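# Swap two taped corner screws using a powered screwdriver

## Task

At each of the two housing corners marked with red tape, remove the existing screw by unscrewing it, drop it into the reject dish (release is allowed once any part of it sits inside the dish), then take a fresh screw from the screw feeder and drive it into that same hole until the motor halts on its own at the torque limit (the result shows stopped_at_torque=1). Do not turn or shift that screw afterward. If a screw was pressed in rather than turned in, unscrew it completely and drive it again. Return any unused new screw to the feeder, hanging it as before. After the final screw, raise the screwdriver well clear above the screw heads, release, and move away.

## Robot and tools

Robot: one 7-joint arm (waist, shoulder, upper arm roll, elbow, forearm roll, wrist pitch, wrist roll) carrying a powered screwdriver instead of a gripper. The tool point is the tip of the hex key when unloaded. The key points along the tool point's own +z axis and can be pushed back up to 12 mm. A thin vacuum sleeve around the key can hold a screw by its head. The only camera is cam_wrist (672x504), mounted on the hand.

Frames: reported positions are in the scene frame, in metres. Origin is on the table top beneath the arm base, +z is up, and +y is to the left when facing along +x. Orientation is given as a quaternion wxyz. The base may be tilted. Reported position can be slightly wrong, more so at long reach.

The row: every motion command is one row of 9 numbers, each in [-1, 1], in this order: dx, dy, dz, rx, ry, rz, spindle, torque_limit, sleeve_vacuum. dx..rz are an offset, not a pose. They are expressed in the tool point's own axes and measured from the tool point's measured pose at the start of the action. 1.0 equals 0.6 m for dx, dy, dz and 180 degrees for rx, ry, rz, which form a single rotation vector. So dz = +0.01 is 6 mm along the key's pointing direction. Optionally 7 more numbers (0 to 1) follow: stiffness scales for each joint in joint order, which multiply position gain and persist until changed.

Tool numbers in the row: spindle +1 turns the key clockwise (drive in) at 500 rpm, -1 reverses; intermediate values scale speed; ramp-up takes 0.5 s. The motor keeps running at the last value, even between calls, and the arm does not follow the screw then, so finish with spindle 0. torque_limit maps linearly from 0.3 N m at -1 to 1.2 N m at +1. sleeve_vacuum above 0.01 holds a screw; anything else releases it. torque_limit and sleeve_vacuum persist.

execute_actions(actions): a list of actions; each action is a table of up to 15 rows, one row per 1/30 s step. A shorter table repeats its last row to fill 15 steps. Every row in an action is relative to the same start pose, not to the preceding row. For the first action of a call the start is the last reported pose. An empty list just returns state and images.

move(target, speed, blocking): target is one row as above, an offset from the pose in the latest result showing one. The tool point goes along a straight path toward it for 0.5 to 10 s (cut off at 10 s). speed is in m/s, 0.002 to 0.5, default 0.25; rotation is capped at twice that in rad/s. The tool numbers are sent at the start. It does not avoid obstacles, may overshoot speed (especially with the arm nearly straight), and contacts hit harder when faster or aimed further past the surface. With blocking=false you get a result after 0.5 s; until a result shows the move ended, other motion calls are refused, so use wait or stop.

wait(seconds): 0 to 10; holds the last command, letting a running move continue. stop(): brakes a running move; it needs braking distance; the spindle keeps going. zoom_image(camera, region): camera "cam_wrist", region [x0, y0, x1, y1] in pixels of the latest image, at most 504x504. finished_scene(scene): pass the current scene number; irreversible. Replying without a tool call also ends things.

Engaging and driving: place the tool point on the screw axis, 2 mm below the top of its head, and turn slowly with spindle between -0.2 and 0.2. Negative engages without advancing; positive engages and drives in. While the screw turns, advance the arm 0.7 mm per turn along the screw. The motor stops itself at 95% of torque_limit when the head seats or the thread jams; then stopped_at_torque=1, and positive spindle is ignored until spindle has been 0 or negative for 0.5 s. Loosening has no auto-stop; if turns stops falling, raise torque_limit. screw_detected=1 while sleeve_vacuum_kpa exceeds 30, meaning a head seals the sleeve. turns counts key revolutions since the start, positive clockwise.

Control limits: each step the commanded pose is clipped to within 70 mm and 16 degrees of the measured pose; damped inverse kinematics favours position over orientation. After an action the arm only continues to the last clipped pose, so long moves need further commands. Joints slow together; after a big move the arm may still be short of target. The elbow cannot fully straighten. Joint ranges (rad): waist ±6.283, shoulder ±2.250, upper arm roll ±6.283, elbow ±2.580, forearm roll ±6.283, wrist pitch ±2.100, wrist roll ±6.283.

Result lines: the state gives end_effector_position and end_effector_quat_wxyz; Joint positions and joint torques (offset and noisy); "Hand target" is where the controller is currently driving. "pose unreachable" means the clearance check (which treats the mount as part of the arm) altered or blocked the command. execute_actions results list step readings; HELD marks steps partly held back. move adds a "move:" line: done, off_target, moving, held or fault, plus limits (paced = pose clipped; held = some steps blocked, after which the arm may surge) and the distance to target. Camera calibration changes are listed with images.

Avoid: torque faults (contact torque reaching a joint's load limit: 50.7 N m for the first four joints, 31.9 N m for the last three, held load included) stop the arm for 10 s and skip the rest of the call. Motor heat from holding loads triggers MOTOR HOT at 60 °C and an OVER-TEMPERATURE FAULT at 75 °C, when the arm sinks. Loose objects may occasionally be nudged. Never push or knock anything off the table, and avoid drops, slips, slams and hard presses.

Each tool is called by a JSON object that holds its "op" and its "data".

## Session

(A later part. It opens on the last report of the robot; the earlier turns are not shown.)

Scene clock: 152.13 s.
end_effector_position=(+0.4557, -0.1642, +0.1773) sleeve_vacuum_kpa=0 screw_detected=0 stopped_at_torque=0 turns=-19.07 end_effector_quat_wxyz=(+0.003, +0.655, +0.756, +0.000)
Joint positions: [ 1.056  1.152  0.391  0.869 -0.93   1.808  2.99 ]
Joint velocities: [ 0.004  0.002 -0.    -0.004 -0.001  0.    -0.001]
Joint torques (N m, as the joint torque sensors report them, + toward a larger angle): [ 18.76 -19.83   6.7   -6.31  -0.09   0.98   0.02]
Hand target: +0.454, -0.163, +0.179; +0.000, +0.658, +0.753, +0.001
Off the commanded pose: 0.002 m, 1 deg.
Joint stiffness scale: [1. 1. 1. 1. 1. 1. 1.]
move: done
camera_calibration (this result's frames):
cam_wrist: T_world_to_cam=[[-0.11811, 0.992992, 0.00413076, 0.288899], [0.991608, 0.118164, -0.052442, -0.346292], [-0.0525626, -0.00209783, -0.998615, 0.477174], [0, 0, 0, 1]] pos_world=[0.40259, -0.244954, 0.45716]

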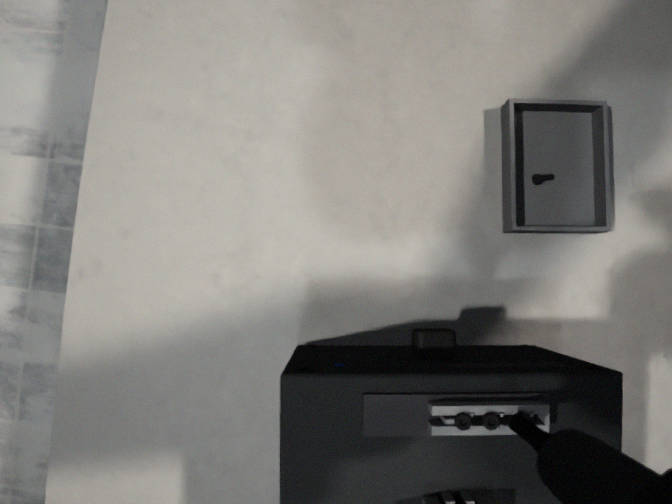

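{"op": "move", "data": {"target": [0.008,0.004,0.007,0.0012,0.0014,0,0,1,0], "speed": 0.02}}

{"op": "zoom_image", "data": {"camera": "cam_wrist", "region": [420, 370, 580, 470]}}

Scene clock: 161.33 s.
end_effector_position=(+0.4565, -0.1588, +0.1743) sleeve_vacuum_kpa=0 screw_detected=0 stopped_at_torque=0 turns=-19.07 end_effector_quat_wxyz=(-0.001, +0.655, +0.756, +0.001)
Joint positions: [ 1.047  1.147  0.391  0.882 -0.93   1.808  2.99 ]
Joint velocities: [-0.004 -0.002  0.     0.002  0.     0.    -0.001]
Joint torques (N m, as the joint torque sensors report them, + toward a larger angle): [ 18.64 -19.24   6.68  -6.15  -0.03   0.94   0.19]
Hand target: +0.457, -0.159, +0.173; -0.000, +0.655, +0.756, +0.000
Off the commanded pose: 0.002 m, 0 deg.
Joint stiffness scale: [1. 1. 1. 1. 1. 1. 1.]
move: done
camera_calibration (this result's frames):
cam_wrist: T_world_to_cam=[[-0.117512, 0.993004, 0.0115774, 0.282045], [0.991456, 0.117977, -0.0556466, -0.347246], [-0.0566232, 0.00493933, -0.998383, 0.477215], [0, 0, 0, 1]] pos_world=[0.404444, -0.241462, 0.453856]

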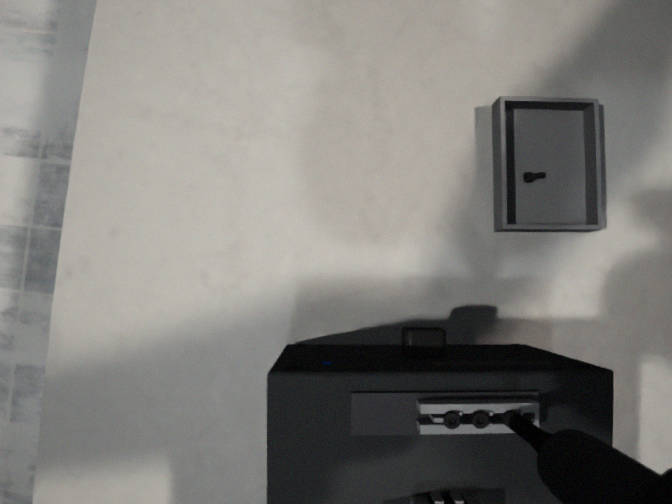

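Region (420, 370, 580, 470) of cam_wrist's 672x504 image, scaled by 3.150; it fills the top 315 rows of this view, and the rest is white.

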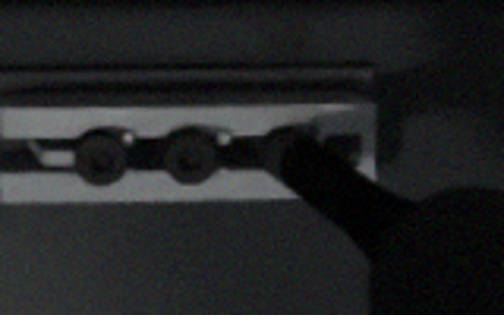

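{"op": "move", "data": {"target": [-0.001,0.0028,0.009,0.0,-0.001,0,0,1,1], "speed": 0.01}}

{"op": "zoom_image", "data": {"camera": "cam_wrist", "region": [460, 370, 580, 470]}}

Scene clock: 165.03 s.
end_effector_position=(+0.4565, -0.1579, +0.1705) sleeve_vacuum_kpa=14 screw_detected=0 stopped_at_torque=0 turns=-19.07 end_effector_quat_wxyz=(-0.003, +0.657, +0.754, +0.002)
Joint positions: [ 1.041  1.146  0.391  0.893 -0.93   1.801  2.99 ]
Joint velocities: [-0.002 -0.001 -0.     0.002  0.    -0.001  0.   ]
Joint torques (N m, as the joint torque sensors report them, + toward a larger angle): [ 18.95 -19.67   6.58  -5.97  -0.06   0.99   0.05]
Hand target: +0.458, -0.159, +0.169; -0.000, +0.655, +0.756, +0.000
Off the commanded pose: 0.003 m, 0 deg.
Joint stiffness scale: [1. 1. 1. 1. 1. 1. 1.]
move: done
camera_calibration (this result's frames):
cam_wrist: T_world_to_cam=[[-0.112796, 0.993523, 0.0137718, 0.27872], [0.991913, 0.113403, -0.0569997, -0.348341], [-0.0581922, 0.00723113, -0.998279, 0.474472], [0, 0, 0, 1]] pos_world=[0.404573, -0.240843, 0.449962]

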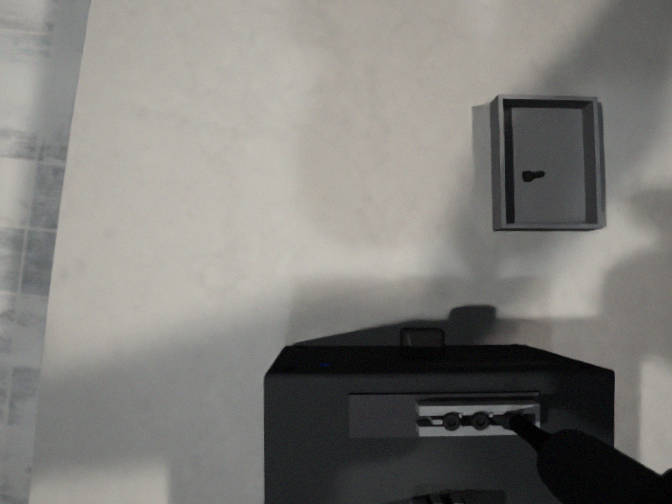

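Region (460, 370, 580, 470) of cam_wrist's 672x504 image, scaled by 4.200.

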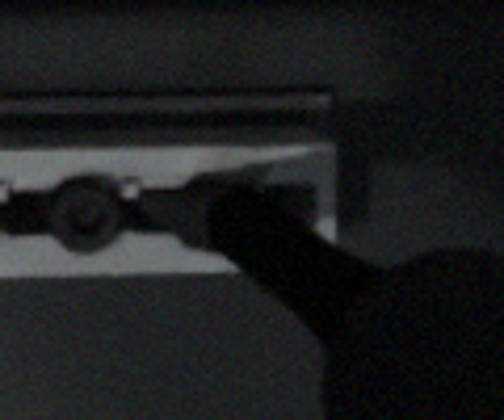

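{"op": "move", "data": {"target": [-0.0035,0.0038,0.007,-0.0003,-0.0023,0,0,1,1], "speed": 0.01}}

{"op": "zoom_image", "data": {"camera": "cam_wrist", "region": [460, 370, 580, 470]}}

Scene clock: 170.20 s.
end_effector_position=(+0.4570, -0.1581, +0.1691) sleeve_vacuum_kpa=14 screw_detected=0 stopped_at_torque=0 turns=-19.07 end_effector_quat_wxyz=(-0.002, +0.658, +0.753, +0.001)
Joint positions: [ 1.039  1.144  0.391  0.9   -0.93   1.795  2.99 ]
Joint velocities: [-0.001 -0.001 -0.     0.002 -0.    -0.002  0.001]
Joint torques (N m, as the joint torque sensors report them, + toward a larger angle): [ 17.32 -18.1    5.9   -5.95  -0.64   0.79   0.09]
Hand target: +0.459, -0.160, +0.166; +0.000, +0.657, +0.754, -0.000
Off the commanded pose: 0.004 m, 0 deg.
Joint stiffness scale: [1. 1. 1. 1. 1. 1. 1.]
move: off_target
camera_calibration (this result's frames):
cam_wrist: T_world_to_cam=[[-0.110387, 0.993819, 0.0118113, 0.278264], [0.992231, 0.110881, -0.0564239, -0.349534], [-0.0573847, 0.00549103, -0.998337, 0.472436], [0, 0, 0, 1]] pos_world=[0.404645, -0.240381, 0.448642]

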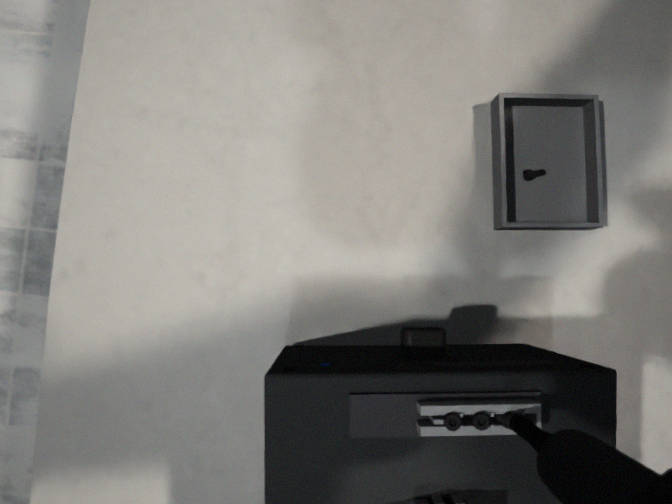

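Region (460, 370, 580, 470) of cam_wrist's 672x504 image, scaled by 4.200.

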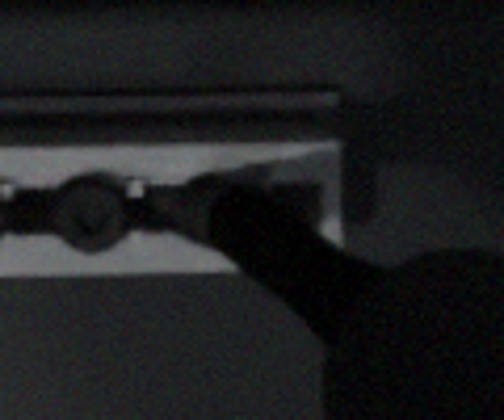

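{"op": "execute_actions", "data": {"actions": [[[-0.0015,-0.002,-0.006,0,-0.001,0,0,1,1]]]}}

{"op": "zoom_image", "data": {"camera": "cam_wrist", "region": [460, 370, 580, 470]}}

Scene clock: 173.87 s.
end_effector_position=(+0.4572, -0.1592, +0.1703) sleeve_vacuum_kpa=14 screw_detected=0 stopped_at_torque=0 turns=-19.07 end_effector_quat_wxyz=(-0.000, +0.657, +0.754, +0.001)
Joint positions: [ 1.041  1.143  0.392  0.897 -0.93   1.795  2.99 ]
Joint velocities: [ 0.002  0.     0.    -0.    -0.     0.002 -0.   ]
Joint torques (N m, as the joint torque sensors report them, + toward a larger angle): [ 18.76 -19.5    6.81  -5.85  -0.04   0.95   0.13]
Hand target: +0.456, -0.159, +0.173; -0.000, +0.658, +0.753, +0.000
Off the commanded pose: 0.003 m, 0 deg.
Joint stiffness scale: [1. 1. 1. 1. 1. 1. 1.]
Step readings (end_effector_position):
0: (+0.4570, -0.1580, +0.1691)
1: (+0.4570, -0.1581, +0.1692)
2: (+0.4571, -0.1585, +0.1696)
4: (+0.4571, -0.1589, +0.1700)
8: (+0.4572, -0.1592, +0.1703)
15: end_effector_position above
camera_calibration (this result's frames):
cam_wrist: T_world_to_cam=[[-0.111305, 0.993747, 0.00886815, 0.280343], [0.992215, 0.111626, -0.055219, -0.34958], [-0.0558636, 0.00265295, -0.998435, 0.472586], [0, 0, 0, 1]] pos_world=[0.404462, -0.240821, 0.450056]

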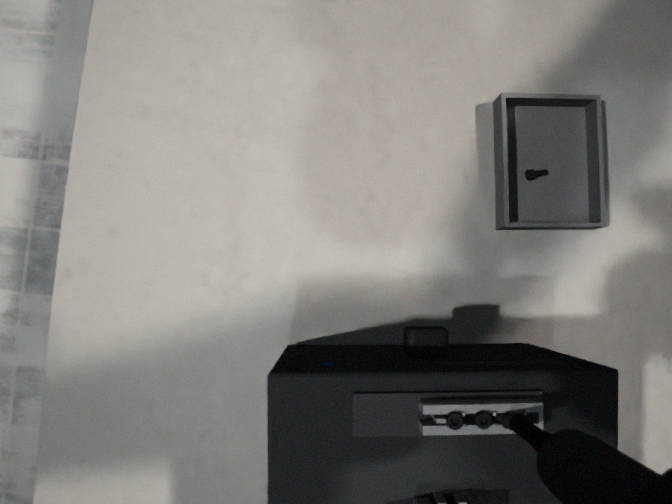

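Region (460, 370, 580, 470) of cam_wrist's 672x504 image, scaled by 4.200.

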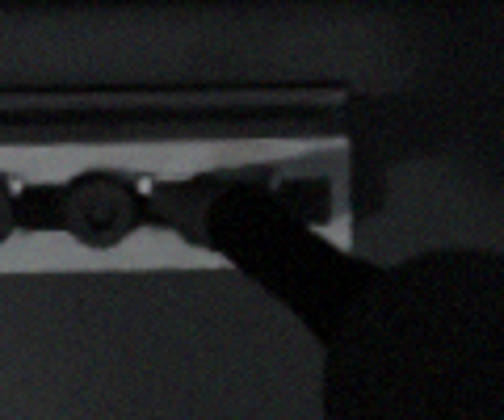

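{"op": "execute_actions", "data": {"actions": [[[-0.004,-0.001,-0.002,0,0,0,0,1,0]]]}}

{"op": "zoom_image", "data": {"camera": "cam_wrist", "region": [460, 370, 580, 470]}}

Scene clock: 177.47 s.
end_effector_position=(+0.4573, -0.1621, +0.1703) sleeve_vacuum_kpa=0 screw_detected=0 stopped_at_torque=0 turns=-19.07 end_effector_quat_wxyz=(+0.001, +0.656, +0.755, -0.001)
Joint positions: [ 1.043  1.148  0.392  0.888 -0.93   1.795  2.99 ]
Joint velocities: [ 0.     0.001 -0.    -0.     0.     0.     0.   ]
Joint torques (N m, as the joint torque sensors report them, + toward a larger angle): [ 18.84 -19.41   6.78  -6.12  -0.02   1.     0.05]
Hand target: +0.457, -0.162, +0.172; -0.000, +0.657, +0.754, +0.001
Off the commanded pose: 0.001 m, 0 deg.
Joint stiffness scale: [1. 1. 1. 1. 1. 1. 1.]
Step readings (end_effector_position):
0: (+0.4572, -0.1592, +0.1704)
1: (+0.4572, -0.1595, +0.1704)
2: (+0.4574, -0.1602, +0.1705)
4: (+0.4575, -0.1612, +0.1705)
8: (+0.4574, -0.1619, +0.1704)
15: end_effector_position above
camera_calibration (this result's frames):
cam_wrist: T_world_to_cam=[[-0.114623, 0.993392, 0.00587228, 0.285183], [0.99179, 0.114771, -0.0563892, -0.348448], [-0.0566905, -0.000639421, -0.998392, 0.472427], [0, 0, 0, 1]] pos_world=[0.405058, -0.243004, 0.450344]

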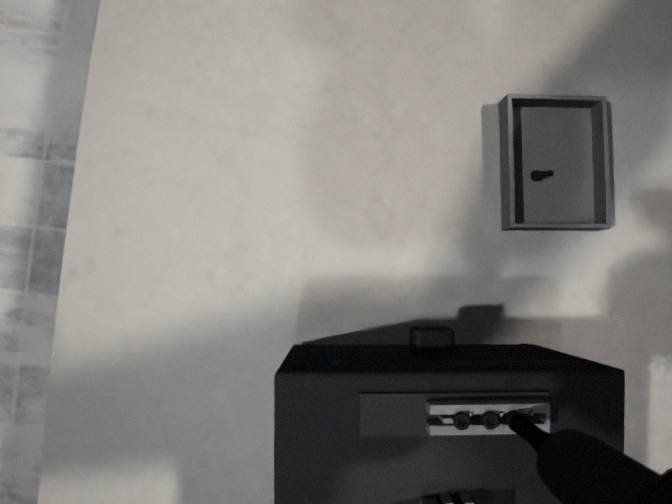

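Region (460, 370, 580, 470) of cam_wrist's 672x504 image, scaled by 4.200.

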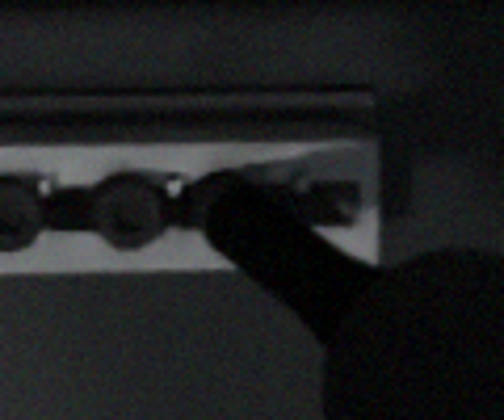

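{"op": "execute_actions", "data": {"actions": [[[-0.002,0.001,0.008,0,0,0,-0.15,1,1]],[[0,0.0,0.003,0,0,0,-0.15,1,1],[0,0.0,0.003,0,0,0,-0.15,1,1],[0,0.0,0.003,0,0,0,-0.15,1,1],[0,0.0,0.003,0,0,0,-0.15,1,1],[0,0.0,0.003,0,0,0,-0.15,1,1],[0,0.0,0.003,0,0,0,-0.15,1,1],[0,0.0,0.003,0,0,0,-0.15,1,1],[0,0.0,0.003,0,0,0,-0.15,1,1],[0,0.0,0.003,0,0,0,0,1,1]]]}}

{"op": "zoom_image", "data": {"camera": "cam_wrist", "region": [460, 370, 580, 470]}}

Scene clock: 185.33 s.
end_effector_position=(+0.4566, -0.1611, +0.1682) sleeve_vacuum_kpa=39 screw_detected=1 stopped_at_torque=0 turns=-20.00 end_effector_quat_wxyz=(-0.001, +0.658, +0.753, +0.000)
Joint positions: [ 1.04   1.149  0.392  0.894 -0.93   1.793  2.99 ]
Joint velocities: [ 0.001 -0.001  0.    -0.     0.     0.     0.001]
Joint torques (N m, as the joint torque sensors report them, + toward a larger angle): [ 18.98 -19.43   6.82  -5.77   0.1    0.95   0.13]
Hand target: +0.457, -0.161, +0.167; -0.001, +0.657, +0.754, -0.000
Off the commanded pose: 0.002 m, 0 deg.
Joint stiffness scale: [1. 1. 1. 1. 1. 1. 1.]
Step readings (end_effector_position; steps 1 to 15: 1st action; 16 to 30: 2nd action):
0: (+0.4573, -0.1621, +0.1703)
1: (+0.4573, -0.1621, +0.1702)
2: (+0.4572, -0.1620, +0.1699)
4: (+0.4570, -0.1619, +0.1691)
8: (+0.4570, -0.1616, +0.1686)
15: (+0.4570, -0.1615, +0.1684)
16: (+0.4570, -0.1614, +0.1684)
17: (+0.4569, -0.1613, +0.1683)
19: (+0.4567, -0.1612, +0.1682)
23: (+0.4566, -0.1611, +0.1682)
30: end_effector_position above
camera_calibration (this result's frames):
cam_wrist: T_world_to_cam=[[-0.110719, 0.993805, 0.00958943, 0.281811], [0.992152, 0.111089, -0.0573981, -0.348622], [-0.0581078, 0.0031591, -0.998305, 0.471451], [0, 0, 0, 1]] pos_world=[0.404483, -0.242827, 0.44794]

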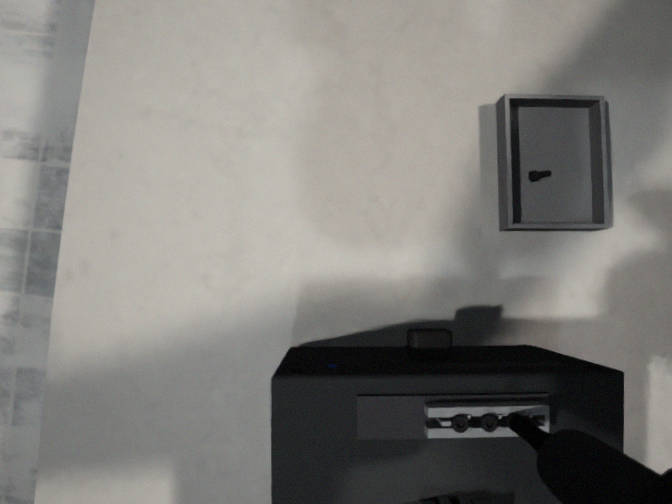

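Region (460, 370, 580, 470) of cam_wrist's 672x504 image, scaled by 4.200.

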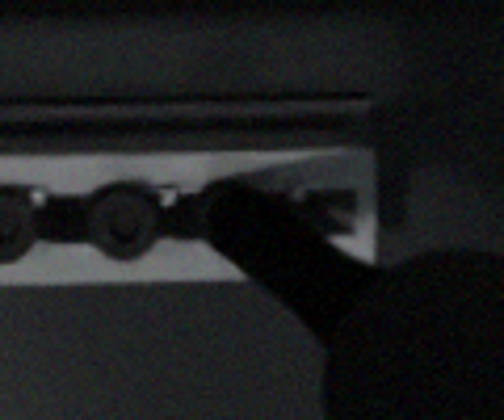

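{"op": "move", "data": {"target": [0.001,-0.0015,-0.037,0,0,0,0,1,1], "speed": 0.02}}

Scene clock: 189.57 s.
end_effector_position=(+0.4576, -0.1615, +0.1886) sleeve_vacuum_kpa=40 screw_detected=1 stopped_at_torque=0 turns=-20.00 end_effector_quat_wxyz=(+0.001, +0.654, +0.756, -0.001)
Joint positions: [ 1.067  1.154  0.392  0.826 -0.93   1.839  2.967]
Joint velocities: [ 0.005  0.003 -0.    -0.004 -0.     0.001 -0.001]
Joint torques (N m, as the joint torque sensors report them, + toward a larger angle): [ 18.39 -19.12   6.18  -5.99  -0.11   0.9    0.01]
Hand target: +0.456, -0.161, +0.190; -0.001, +0.658, +0.753, +0.000
Off the commanded pose: 0.003 m, 1 deg.
Joint stiffness scale: [1. 1. 1. 1. 1. 1. 1.]
move: done
camera_calibration (this result's frames):
cam_wrist: T_world_to_cam=[[-0.119141, 0.992864, 0.00517343, 0.286681], [0.99132, 0.119244, -0.0553667, -0.347092], [-0.0555885, -0.00146792, -0.998453, 0.490044], [0, 0, 0, 1]] pos_world=[0.405476, -0.242527, 0.468585]

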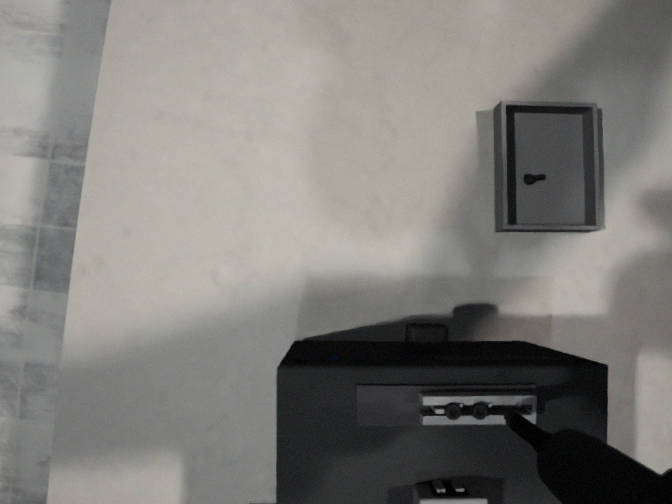

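{"op": "move", "data": {"target": [0.601,0.001,0.166,0,0.001,0,0,1,1], "speed": 0.25}}

{"op": "zoom_image", "data": {"camera": "cam_wrist", "region": [460, 370, 580, 470]}}

Scene clock: 196.87 s.
end_effector_position=(+0.4089, +0.1979, +0.0902) sleeve_vacuum_kpa=40 screw_detected=1 stopped_at_torque=0 turns=-20.00 end_effector_quat_wxyz=(+0.000, +0.653, +0.757, +0.007)
Joint positions: [ 0.57   0.277  0.406  1.947 -0.86   1.458  2.896]
Joint velocities: [-0.009 -0.005 -0.     0.001 -0.     0.001 -0.001]
Joint torques (N m, as the joint torque sensors report them, + toward a larger angle): [10.49 -9.57  7.52 -6.62 -0.2   0.96  0.17]
Hand target: +0.406, +0.195, +0.089; +0.000, +0.655, +0.756, +0.002
Off the commanded pose: 0.004 m, 1 deg.
Joint stiffness scale: [1. 1. 1. 1. 1. 1. 1.]
move: off_target
camera_calibration (this result's frames):
cam_wrist: T_world_to_cam=[[-0.122738, 0.992287, 0.0173648, -0.07505], [0.991319, 0.123412, -0.0453543, -0.348836], [-0.0471475, 0.0116473, -0.99882, 0.383583], [0, 0, 0, 1]] pos_world=[0.354681, 0.113054, 0.368612]

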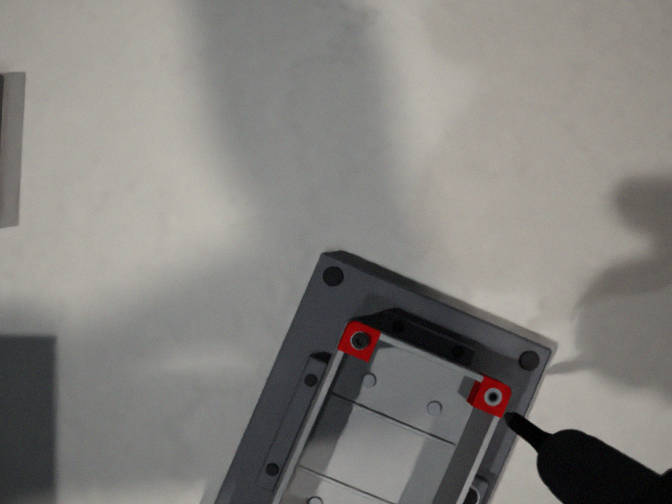

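Region (460, 370, 580, 470) of cam_wrist's 672x504 image, scaled by 4.200.

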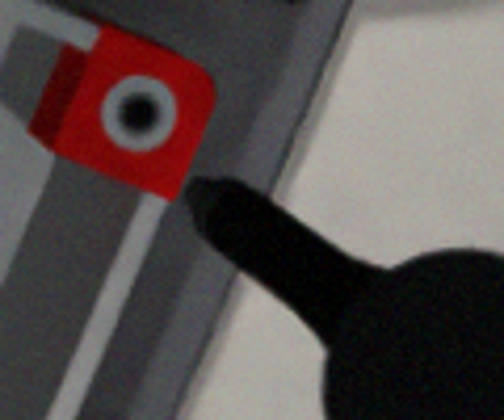

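{"op": "move", "data": {"target": [-0.0035,-0.0057,0.0253,0.0034,-0.0029,0,0,1,1], "speed": 0.03}}

{"op": "zoom_image", "data": {"camera": "cam_wrist", "region": [460, 370, 580, 470]}}

Scene clock: 201.43 s.
end_effector_position=(+0.4038, +0.1956, +0.0774) sleeve_vacuum_kpa=40 screw_detected=1 stopped_at_torque=0 turns=-20.00 end_effector_quat_wxyz=(-0.001, +0.652, +0.758, -0.001)
Joint positions: [ 0.55   0.278  0.396  1.97  -0.86   1.42   2.896]
Joint velocities: [-0.002 -0.    -0.     0.001 -0.    -0.001  0.   ]
Joint torques (N m, as the joint torque sensors report them, + toward a larger angle): [ 10.27 -10.01   7.5   -6.6   -0.16   0.93   0.12]
Hand target: +0.406, +0.195, +0.075; -0.000, +0.653, +0.757, +0.000
Off the commanded pose: 0.003 m, 0 deg.
Joint stiffness scale: [1. 1. 1. 1. 1. 1. 1.]
move: done
camera_calibration (this result's frames):
cam_wrist: T_world_to_cam=[[-0.124293, 0.992208, 0.00861747, -0.0718121], [0.990434, 0.124586, -0.0593216, -0.34287], [-0.059933, 0.00116175, -0.998202, 0.377805], [0, 0, 0, 1]] pos_world=[0.353307, 0.11353, 0.357405]

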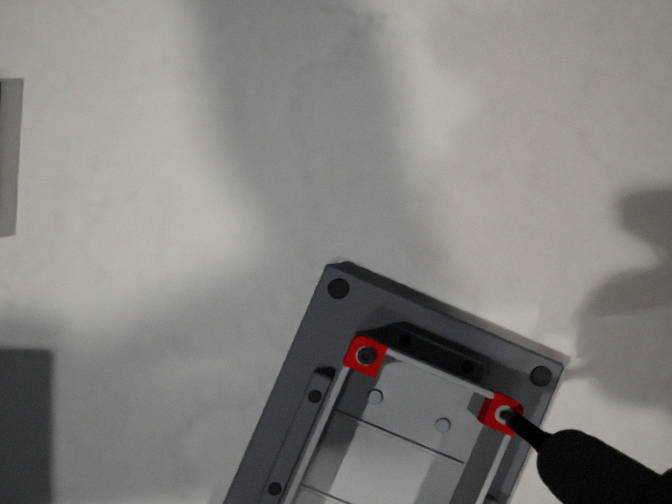

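Region (460, 370, 580, 470) of cam_wrist's 672x504 image, scaled by 4.200.

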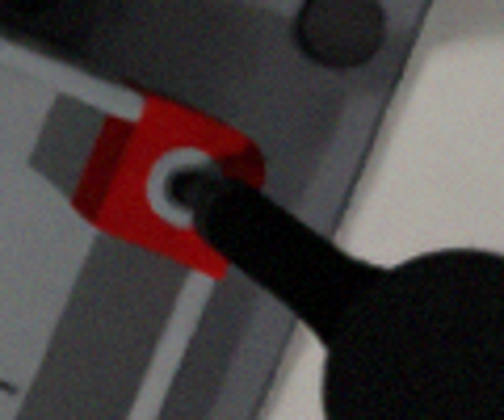

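{"op": "move", "data": {"target": [-0.0013,0.004,0.0157,-0.001,0,0,0,1,1], "speed": 0.01}}

{"op": "zoom_image", "data": {"camera": "cam_wrist", "region": [460, 370, 580, 470]}}

Scene clock: 207.13 s.
end_effector_position=(+0.4043, +0.1955, +0.0708) sleeve_vacuum_kpa=39 screw_detected=1 stopped_at_torque=0 turns=-20.00 end_effector_quat_wxyz=(-0.002, +0.654, +0.757, -0.001)
Joint positions: [ 0.544  0.283  0.387  1.981 -0.868  1.402  2.896]
Joint velocities: [-0.001  0.001 -0.001 -0.     0.     0.001 -0.001]
Joint torques (N m, as the joint torque sensors report them, + toward a larger angle): [ 9.78 -9.42  7.13 -6.   -0.18  0.6   0.09]
Hand target: +0.406, +0.195, +0.068; -0.000, +0.652, +0.758, +0.000
Off the commanded pose: 0.004 m, 0 deg.
Joint stiffness scale: [1. 1. 1. 1. 1. 1. 1.]
move: off_target
camera_calibration (this result's frames):
cam_wrist: T_world_to_cam=[[-0.121039, 0.992604, 0.0093676, -0.0730343], [0.990767, 0.121385, -0.0603789, -0.343107], [-0.0610693, 0.00197292, -0.998132, 0.371561], [0, 0, 0, 1]] pos_world=[0.35379, 0.113409, 0.350835]

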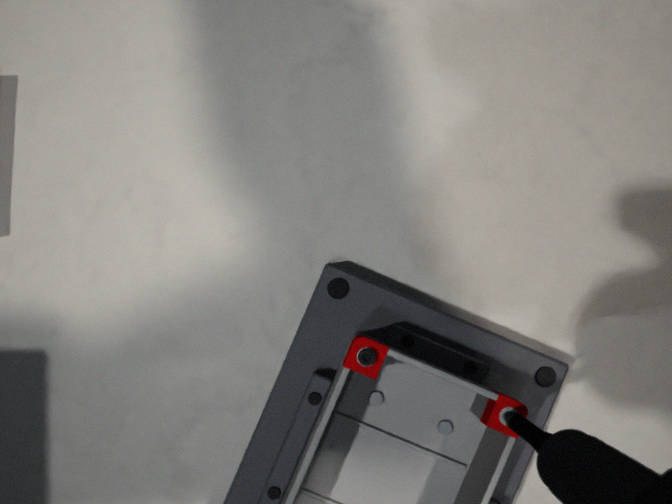

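Region (460, 370, 580, 470) of cam_wrist's 672x504 image, scaled by 4.200.

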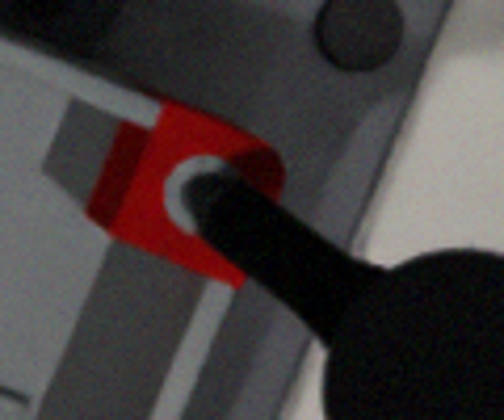

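{"op": "execute_actions", "data": {"actions": [[[0,0.003,0.0065,-0.0013,-0.0005,0,0.3,0.5,1]],[[0,0.003,0.008,-0.0013,-0.0005,0,0.6,0.5,1]],[[0,0.003,0.008,-0.0013,-0.0005,0,0.6,0.5,1]],[[0,0.003,0.008,-0.0013,-0.0005,0,0.6,0.5,1],[0,0.003,0.008,-0.0013,-0.0005,0,0.6,0.5,1],[0,0.003,0.008,-0.0013,-0.0005,0,0.6,0.5,1],[0,0.003,0.008,-0.0013,-0.0005,0,0.6,0.5,1],[0,0.003,0.008,-0.0013,-0.0005,0,0.6,0.5,1],[0,0.003,0.008,-0.0013,-0.0005,0,0.6,0.5,1],[0,0.003,0.008,-0.0013,-0.0005,0,0.6,0.5,1],[0,0.003,0.008,-0.0013,-0.0005,0,0.6,0.5,1],[0,0.003,0.008,-0.0013,-0.0005,0,0.6,0.5,1],[0,0.003,0.008,-0.0013,-0.0005,0,0.6,0.5,1],[0,0.003,0.008,-0.0013,-0.0005,0,0.6,0.5,1],[0,0.003,0.008,-0.0013,-0.0005,0,0.6,0.5,1],[0,0.003,0.008,-0.0013,-0.0005,0,0.6,0.5,1],[0,0.003,0.008,-0.0013,-0.0005,0,0.6,0.5,1],[0,0.003,0.008,-0.0013,-0.0005,0,0,0.5,1]]]}}

Scene clock: 219.43 s.
end_effector_position=(+0.4041, +0.1955, +0.0639) sleeve_vacuum_kpa=40 screw_detected=1 stopped_at_torque=0 turns=-11.71 end_effector_quat_wxyz=(-0.000, +0.656, +0.754, -0.001)
Joint positions: [ 0.535  0.283  0.384  2.    -0.879  1.38   2.896]
Joint velocities: [ 0.     0.001 -0.001  0.001  0.    -0.001  0.   ]
Joint torques (N m, as the joint torque sensors report them, + toward a larger angle): [ 9.45 -9.12  6.85 -5.73 -0.1   0.56  0.19]
Hand target: +0.406, +0.196, +0.061; +0.001, +0.656, +0.755, +0.000
Off the commanded pose: 0.003 m, 0 deg.
Joint stiffness scale: [1. 1. 1. 1. 1. 1. 1.]
Step readings (end_effector_position; steps 1 to 15: 1st action; 16 to 30: 2nd action; 31 to 45: 3rd action; 46 to 60: 4th action):
0: (+0.4043, +0.1955, +0.0708)
1: (+0.4042, +0.1954, +0.0707)
2: (+0.4042, +0.1954, +0.0704)
4: (+0.4042, +0.1954, +0.0700)
8: (+0.4042, +0.1954, +0.0697)
15: (+0.4041, +0.1954, +0.0696)
16: (+0.4042, +0.1954, +0.0694)
17: (+0.4042, +0.1954, +0.0689)
19: (+0.4041, +0.1954, +0.0682)
23: (+0.4041, +0.1954, +0.0679)
30: (+0.4041, +0.1954, +0.0677)
31: (+0.4042, +0.1954, +0.0675)
32: (+0.4042, +0.1954, +0.0670)
34: (+0.4041, +0.1954, +0.0663)
38: (+0.4041, +0.1954, +0.0660)
45: (+0.4041, +0.1954, +0.0658)
46: (+0.4042, +0.1954, +0.0656)
47: (+0.4042, +0.1954, +0.0651)
49: (+0.4042, +0.1954, +0.0644)
53: (+0.4041, +0.1954, +0.0641)
60: end_effector_position above
camera_calibration (this result's frames):
cam_wrist: T_world_to_cam=[[-0.113951, 0.993461, 0.00703905, -0.0758369], [0.99177, 0.114168, -0.0579518, -0.342528], [-0.0583765, 0.000377432, -0.998295, 0.363897], [0, 0, 0, 1]] pos_world=[0.35231, 0.114309, 0.343961]

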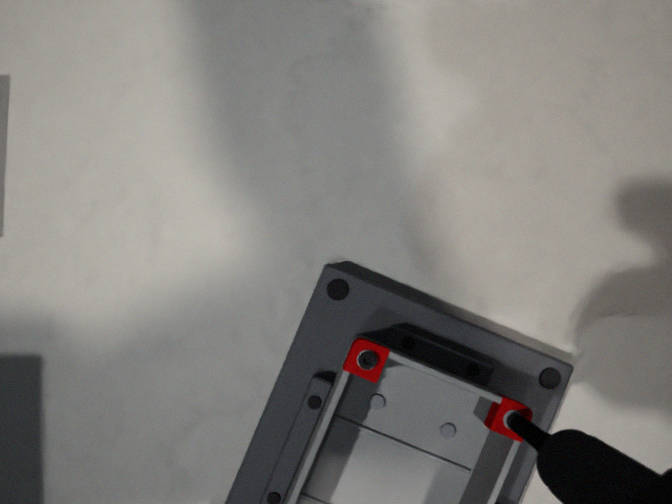

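{"op": "execute_actions", "data": {"actions": [[[0,0.003,0.007,-0.0008,0,0,0.6,0.5,1]],[[0,0.003,0.008,-0.0008,0,0,0.6,0.5,1]],[[0,0.003,0.004,-0.0008,0,0,0.6,0.5,1]],[[0,0.003,0.004,-0.0008,0,0,0.6,0.5,1],[0,0.003,0.004,-0.0008,0,0,0.6,0.5,1],[0,0.003,0.004,-0.0008,0,0,0.6,0.5,1],[0,0.003,0.004,-0.0008,0,0,0.6,0.5,1],[0,0.003,0.004,-0.0008,0,0,0.6,0.5,1],[0,0.003,0.004,-0.0008,0,0,0.6,0.5,1],[0,0.003,0.004,-0.0008,0,0,0.6,0.5,1],[0,0.003,0.004,-0.0008,0,0,0.6,0.5,1],[0,0.003,0.004,-0.0008,0,0,0,0.5,1]]]}}

{"op": "zoom_image", "data": {"camera": "cam_wrist", "region": [330, 320, 580, 470]}}

Scene clock: 225.80 s.
end_effector_position=(+0.4041, +0.1955, +0.0614) sleeve_vacuum_kpa=39 screw_detected=1 stopped_at_torque=1 turns=-6.15 end_effector_quat_wxyz=(-0.000, +0.657, +0.754, -0.001)
Joint positions: [ 0.531  0.284  0.382  2.004 -0.882  1.373  2.896]
Joint velocities: [ 0.001  0.001  0.     0.    -0.    -0.    -0.001]
Joint torques (N m, as the joint torque sensors report them, + toward a larger angle): [ 9.7  -9.51  6.81 -5.85 -0.36  0.86  0.16]
Hand target: +0.406, +0.196, +0.059; +0.000, +0.657, +0.754, -0.000
Off the commanded pose: 0.003 m, 0 deg.
Joint stiffness scale: [1. 1. 1. 1. 1. 1. 1.]
Step readings (end_effector_position; steps 1 to 15: 1st action; 16 to 30: 2nd action; 31 to 45: 3rd action; 46 to 60: 4th action):
0: (+0.4041, +0.1955, +0.0639)
1: (+0.4042, +0.1954, +0.0638)
2: (+0.4042, +0.1955, +0.0636)
4: (+0.4042, +0.1955, +0.0633)
8: (+0.4042, +0.1955, +0.0631)
15: (+0.4042, +0.1955, +0.0630)
16: (+0.4042, +0.1954, +0.0628)
17: (+0.4042, +0.1955, +0.0624)
19: (+0.4042, +0.1955, +0.0619)
23: (+0.4042, +0.1955, +0.0616)
30: (+0.4041, +0.1955, +0.0615)
31: (+0.4041, +0.1955, +0.0615)
32: (+0.4041, +0.1955, +0.0615)
34: (+0.4041, +0.1955, +0.0615)
38: (+0.4041, +0.1955, +0.0614)
45: (+0.4041, +0.1955, +0.0614)
46: (+0.4041, +0.1955, +0.0614)
47: (+0.4041, +0.1955, +0.0614)
49: (+0.4041, +0.1955, +0.0614)
53: (+0.4041, +0.1955, +0.0614)
60: end_effector_position above
camera_calibration (this result's frames):
cam_wrist: T_world_to_cam=[[-0.113465, 0.99352, 0.00656369, -0.0760565], [0.991794, 0.113655, -0.0585434, -0.342568], [-0.05891, -0.000132796, -0.998263, 0.36171], [0, 0, 0, 1]] pos_world=[0.352435, 0.114546, 0.341526]

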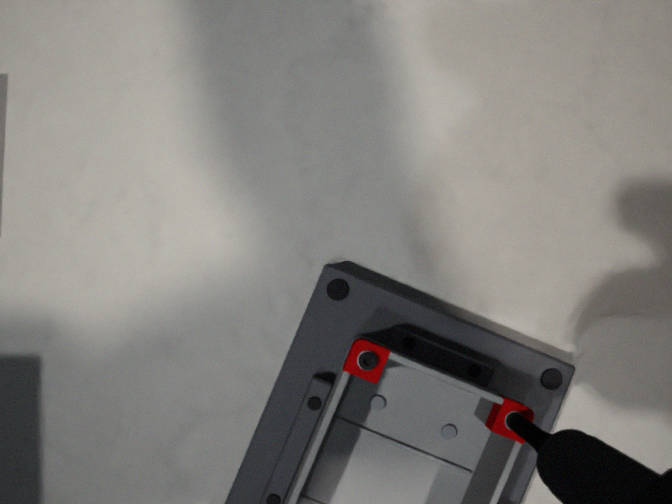

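Region (330, 320, 580, 470) of cam_wrist's 672x504 image, scaled by 2.016; it fills the top 302 rows of this view, and the rest is white.

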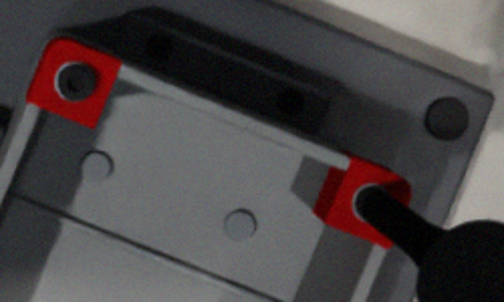

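{"op": "move", "data": {"target": [0,-0.002,-0.017,0,0,0,0,0.5,0], "speed": 0.02}}

Scene clock: 230.97 s.
end_effector_position=(+0.4051, +0.1952, +0.0692) sleeve_vacuum_kpa=0 screw_detected=0 stopped_at_torque=1 turns=-6.15 end_effector_quat_wxyz=(+0.001, +0.656, +0.755, +0.000)
Joint positions: [ 0.539  0.279  0.393  1.991 -0.874  1.393  2.896]
Joint velocities: [-0.    -0.002  0.004 -0.002 -0.     0.004  0.001]
Joint torques (N m, as the joint torque sensors report them, + toward a larger angle): [ 10.44 -10.15   7.77  -6.34  -0.13   1.05   0.16]
Hand target: +0.403, +0.195, +0.072; -0.000, +0.656, +0.754, -0.001
Off the commanded pose: 0.003 m, 0 deg.
Joint stiffness scale: [1. 1. 1. 1. 1. 1. 1.]
move: done
camera_calibration (this result's frames):
cam_wrist: T_world_to_cam=[[-0.115379, 0.993303, 0.00603276, -0.0748854], [0.99182, 0.115536, -0.0542558, -0.343672], [-0.0545895, -0.000276567, -0.998509, 0.367826], [0, 0, 0, 1]] pos_world=[0.3523, 0.114192, 0.349083]

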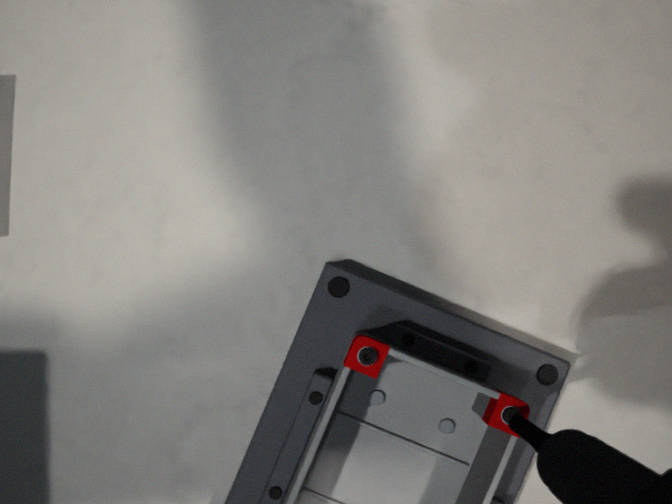

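{"op": "move", "data": {"target": [-0.0993,-0.0452,-0.005,0.0004,0.0005,0,0,1,0], "speed": 0.1}}

{"op": "zoom_image", "data": {"camera": "cam_wrist", "region": [460, 370, 580, 470]}}

Scene clock: 234.53 s.
end_effector_position=(+0.3880, +0.1310, +0.0709) sleeve_vacuum_kpa=0 screw_detected=0 stopped_at_torque=1 turns=-6.15 end_effector_quat_wxyz=(+0.003, +0.658, +0.753, -0.002)
Joint positions: [ 0.648  0.421  0.419  1.983 -0.874  1.398  3.079]
Joint velocities: [ 0.008  0.006  0.    -0.    -0.     0.     0.   ]
Joint torques (N m, as the joint torque sensors report them, + toward a larger angle): [11.4  -9.9   7.64 -6.26 -0.03  0.93  0.12]
Hand target: +0.387, +0.132, +0.072; +0.001, +0.656, +0.755, -0.000
Off the commanded pose: 0.002 m, 1 deg.
Joint stiffness scale: [1. 1. 1. 1. 1. 1. 1.]
move: done
camera_calibration (this result's frames):
cam_wrist: T_world_to_cam=[[-0.10976, 0.993958, 0.00103389, -0.0149847], [0.992497, 0.109655, -0.0540872, -0.318791], [-0.0538737, -0.00491049, -0.998536, 0.36892], [0, 0, 0, 1]] pos_world=[0.334629, 0.0516628, 0.351153]

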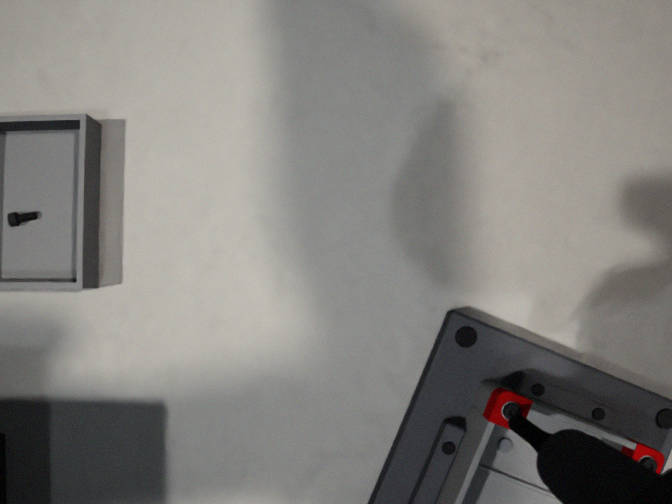

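Region (460, 370, 580, 470) of cam_wrist's 672x504 image, scaled by 4.200.

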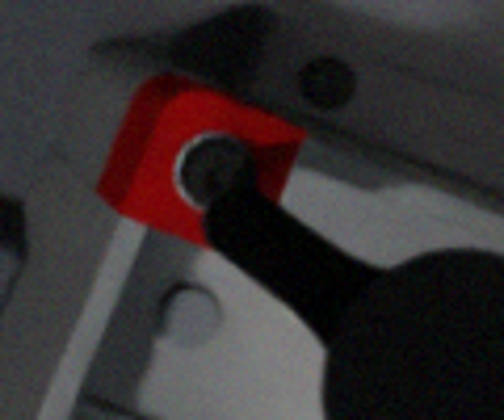

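{"op": "move", "data": {"target": [0.0016,-0.0006,0.0137,0.0003,0.0023,0,0,1,1], "speed": 0.015}}

{"op": "zoom_image", "data": {"camera": "cam_wrist", "region": [460, 370, 580, 470]}}

Scene clock: 238.30 s.
end_effector_position=(+0.3858, +0.1327, +0.0652) sleeve_vacuum_kpa=14 screw_detected=0 stopped_at_torque=1 turns=-6.15 end_effector_quat_wxyz=(-0.002, +0.659, +0.752, -0.000)
Joint positions: [ 0.647  0.43   0.409  1.992 -0.879  1.389  3.082]
Joint velocities: [-0.001  0.002 -0.007  0.001  0.    -0.003  0.   ]
Joint torques (N m, as the joint torque sensors report them, + toward a larger angle): [ 11.65 -10.32   7.42  -6.56  -0.07   0.98   0.14]
Hand target: +0.388, +0.132, +0.063; +0.000, +0.658, +0.753, +0.000
Off the commanded pose: 0.003 m, 0 deg.
Joint stiffness scale: [1. 1. 1. 1. 1. 1. 1.]
move: done
camera_calibration (this result's frames):
cam_wrist: T_world_to_cam=[[-0.105739, 0.994344, 0.00999338, -0.0190473], [0.992579, 0.106147, -0.0593202, -0.3163], [-0.0600454, 0.00364678, -0.998189, 0.364265], [0, 0, 0, 1]] pos_world=[0.333811, 0.0511855, 0.345033]

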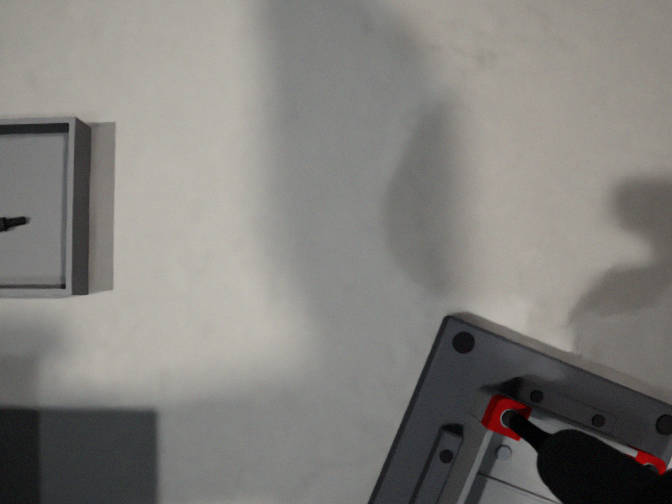

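Region (460, 370, 580, 470) of cam_wrist's 672x504 image, scaled by 4.200.

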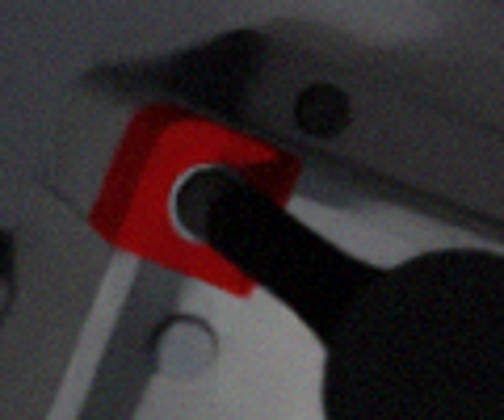

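{"op": "execute_actions", "data": {"actions": [[[-0.0032,0.0024,0.0055,-0.0008,-0.001,0,0,1,1]],[[-0.0017,0.0027,0.0093,-0.0008,-0.001,0,-0.15,1,1]],[[-0.0017,0.0027,0.005,-0.0008,-0.001,0,-0.15,1,1],[-0.0017,0.0027,0.005,-0.0008,-0.001,0,-0.15,1,1],[-0.0017,0.0027,0.005,-0.0008,-0.001,0,-0.15,1,1],[-0.0017,0.0027,0.005,-0.0008,-0.001,0,-0.15,1,1],[-0.0017,0.0027,0.005,-0.0008,-0.001,0,-0.15,1,1],[-0.0017,0.0027,0.005,-0.0008,-0.001,0,-0.15,1,1],[-0.0017,0.0027,0.005,-0.0008,-0.001,0,-0.15,1,1],[-0.0017,0.0027,0.005,-0.0008,-0.001,0,-0.15,1,1],[-0.0017,0.0027,0.005,-0.0008,-0.001,0,0,1,1]]]}}

{"op": "zoom_image", "data": {"camera": "cam_wrist", "region": [460, 370, 580, 470]}}

Scene clock: 247.97 s.
end_effector_position=(+0.3855, +0.1317, +0.0616) sleeve_vacuum_kpa=40 screw_detected=1 stopped_at_torque=1 turns=-7.08 end_effector_quat_wxyz=(-0.002, +0.660, +0.751, -0.002)
Joint positions: [ 0.643  0.432  0.405  1.998 -0.883  1.378  3.082]
Joint velocities: [-0.001  0.001 -0.001  0.     0.     0.     0.   ]
Joint torques (N m, as the joint torque sensors report them, + toward a larger angle): [10.82 -9.39  7.08 -5.59  0.14  0.62  0.14]
Hand target: +0.387, +0.131, +0.059; +0.000, +0.660, +0.751, -0.002
Off the commanded pose: 0.003 m, 0 deg.
Joint stiffness scale: [1. 1. 1. 1. 1. 1. 1.]
Step readings (end_effector_position; steps 1 to 15: 1st action; 16 to 30: 2nd action; 31 to 45: 3rd action):
0: (+0.3858, +0.1327, +0.0650)
1: (+0.3857, +0.1326, +0.0650)
2: (+0.3857, +0.1322, +0.0648)
4: (+0.3856, +0.1318, +0.0645)
8: (+0.3856, +0.1316, +0.0644)
15: (+0.3855, +0.1316, +0.0643)
16: (+0.3856, +0.1315, +0.0640)
17: (+0.3857, +0.1313, +0.0632)
19: (+0.3856, +0.1317, +0.0624)
23: (+0.3856, +0.1317, +0.0617)
30: (+0.3856, +0.1317, +0.0617)
31: (+0.3855, +0.1317, +0.0617)
32: (+0.3855, +0.1317, +0.0617)
34: (+0.3855, +0.1317, +0.0616)
38: (+0.3855, +0.1317, +0.0616)
45: end_effector_position above
camera_calibration (this result's frames):
cam_wrist: T_world_to_cam=[[-0.103887, 0.994559, 0.00777814, -0.0186654], [0.992677, 0.104169, -0.0611626, -0.315756], [-0.06164, 0.0013672, -0.998098, 0.361559], [0, 0, 0, 1]] pos_world=[0.333792, 0.0509614, 0.341703]

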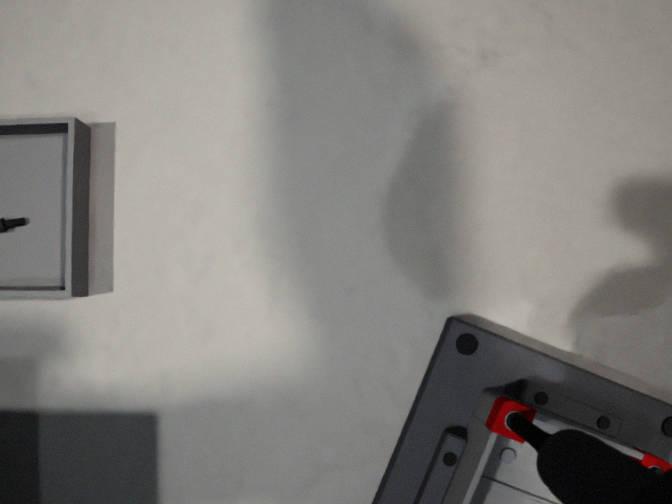

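Region (460, 370, 580, 470) of cam_wrist's 672x504 image, scaled by 4.200.

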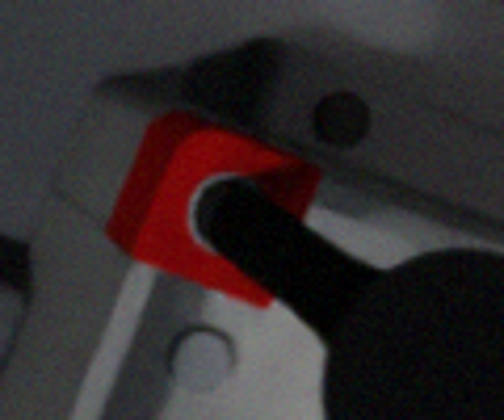

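{"op": "execute_actions", "data": {"actions": [[[0.0012,-0.0025,-0.004,0,0,0,-1,1,1]],[[0.0012,-0.0028,-0.008,0,0,0,-1,1,1]],[[0.0012,-0.0028,-0.008,0.0005,0,0,-1,1,1]],[[0.0012,-0.0028,-0.008,0.0008,0,0,-1,1,1]],[[0.0012,-0.0028,-0.003,0.0008,0,0,-1,1,1],[0.0012,-0.0028,-0.003,0.0008,0,0,-1,1,1],[0.0012,-0.0028,-0.003,0.0008,0,0,-1,1,1],[0.0012,-0.0028,-0.003,0.0008,0,0,-1,1,1],[0.0012,-0.0028,-0.003,0.0008,0,0,0,1,1],[0.0012,-0.0028,-0.005,0.0008,0,0,0,1,1],[0.0012,-0.0028,-0.007,0.0008,0,0,0,1,1],[0.0012,-0.0028,-0.009,0.0008,0,0,0,1,1],[0.0012,-0.0028,-0.011,0.0008,0,0,0,1,1]]]}}

Scene clock: 256.43 s.
end_effector_position=(+0.3858, +0.1315, +0.0751) sleeve_vacuum_kpa=40 screw_detected=1 stopped_at_torque=1 turns=-22.92 end_effector_quat_wxyz=(+0.005, +0.658, +0.753, -0.001)
Joint positions: [ 0.656  0.414  0.424  1.985 -0.867  1.405  3.082]
Joint velocities: [ 0.    -0.     0.007 -0.004 -0.     0.005 -0.   ]
Joint torques (N m, as the joint torque sensors report them, + toward a larger angle): [11.48 -9.79  7.51 -6.83 -0.03  0.88  0.11]
Hand target: +0.384, +0.132, +0.078; +0.003, +0.659, +0.752, -0.002
Off the commanded pose: 0.003 m, 0 deg.
Joint stiffness scale: [1. 1. 1. 1. 1. 1. 1.]
Step readings (end_effector_position; steps 1 to 15: 1st action; 16 to 30: 2nd action; 31 to 45: 3rd action; 46 to 60: 4th action; 61 to 75: 5th action):
0: (+0.3855, +0.1317, +0.0615)
1: (+0.3856, +0.1317, +0.0616)
2: (+0.3857, +0.1316, +0.0619)
4: (+0.3858, +0.1316, +0.0622)
8: (+0.3858, +0.1316, +0.0625)
15: (+0.3859, +0.1316, +0.0626)
16: (+0.3857, +0.1317, +0.0629)
17: (+0.3856, +0.1317, +0.0637)
19: (+0.3857, +0.1317, +0.0647)
23: (+0.3857, +0.1317, +0.0653)
30: (+0.3857, +0.1317, +0.0656)
31: (+0.3856, +0.1318, +0.0659)
32: (+0.3856, +0.1317, +0.0667)
34: (+0.3857, +0.1317, +0.0676)
38: (+0.3857, +0.1317, +0.0683)
45: (+0.3857, +0.1317, +0.0687)
46: (+0.3856, +0.1318, +0.0690)
47: (+0.3856, +0.1317, +0.0697)
49: (+0.3856, +0.1317, +0.0706)
53: (+0.3857, +0.1317, +0.0710)
60: (+0.3858, +0.1316, +0.0711)
61: (+0.3858, +0.1316, +0.0711)
62: (+0.3858, +0.1317, +0.0712)
64: (+0.3859, +0.1317, +0.0713)
68: (+0.3858, +0.1318, +0.0721)
75: end_effector_position above
camera_calibration (this result's frames):
cam_wrist: T_world_to_cam=[[-0.109075, 0.994034, -0.00021506, -0.0158973], [0.992742, 0.108922, -0.0509814, -0.316643], [-0.0506538, -0.00577429, -0.9987, 0.371822], [0, 0, 0, 1]] pos_world=[0.331445, 0.0524388, 0.355192]

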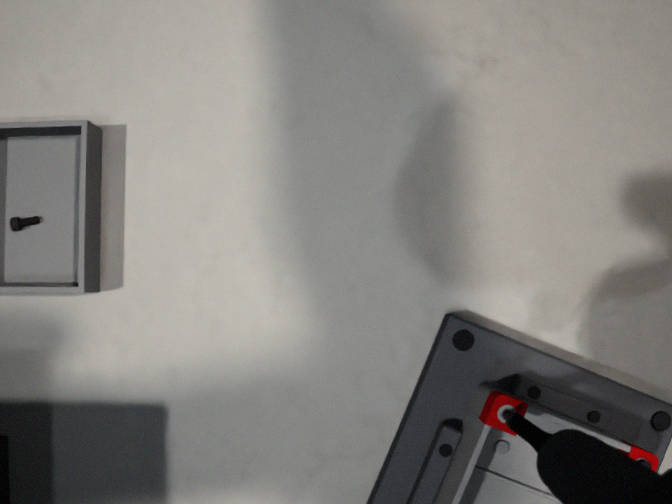

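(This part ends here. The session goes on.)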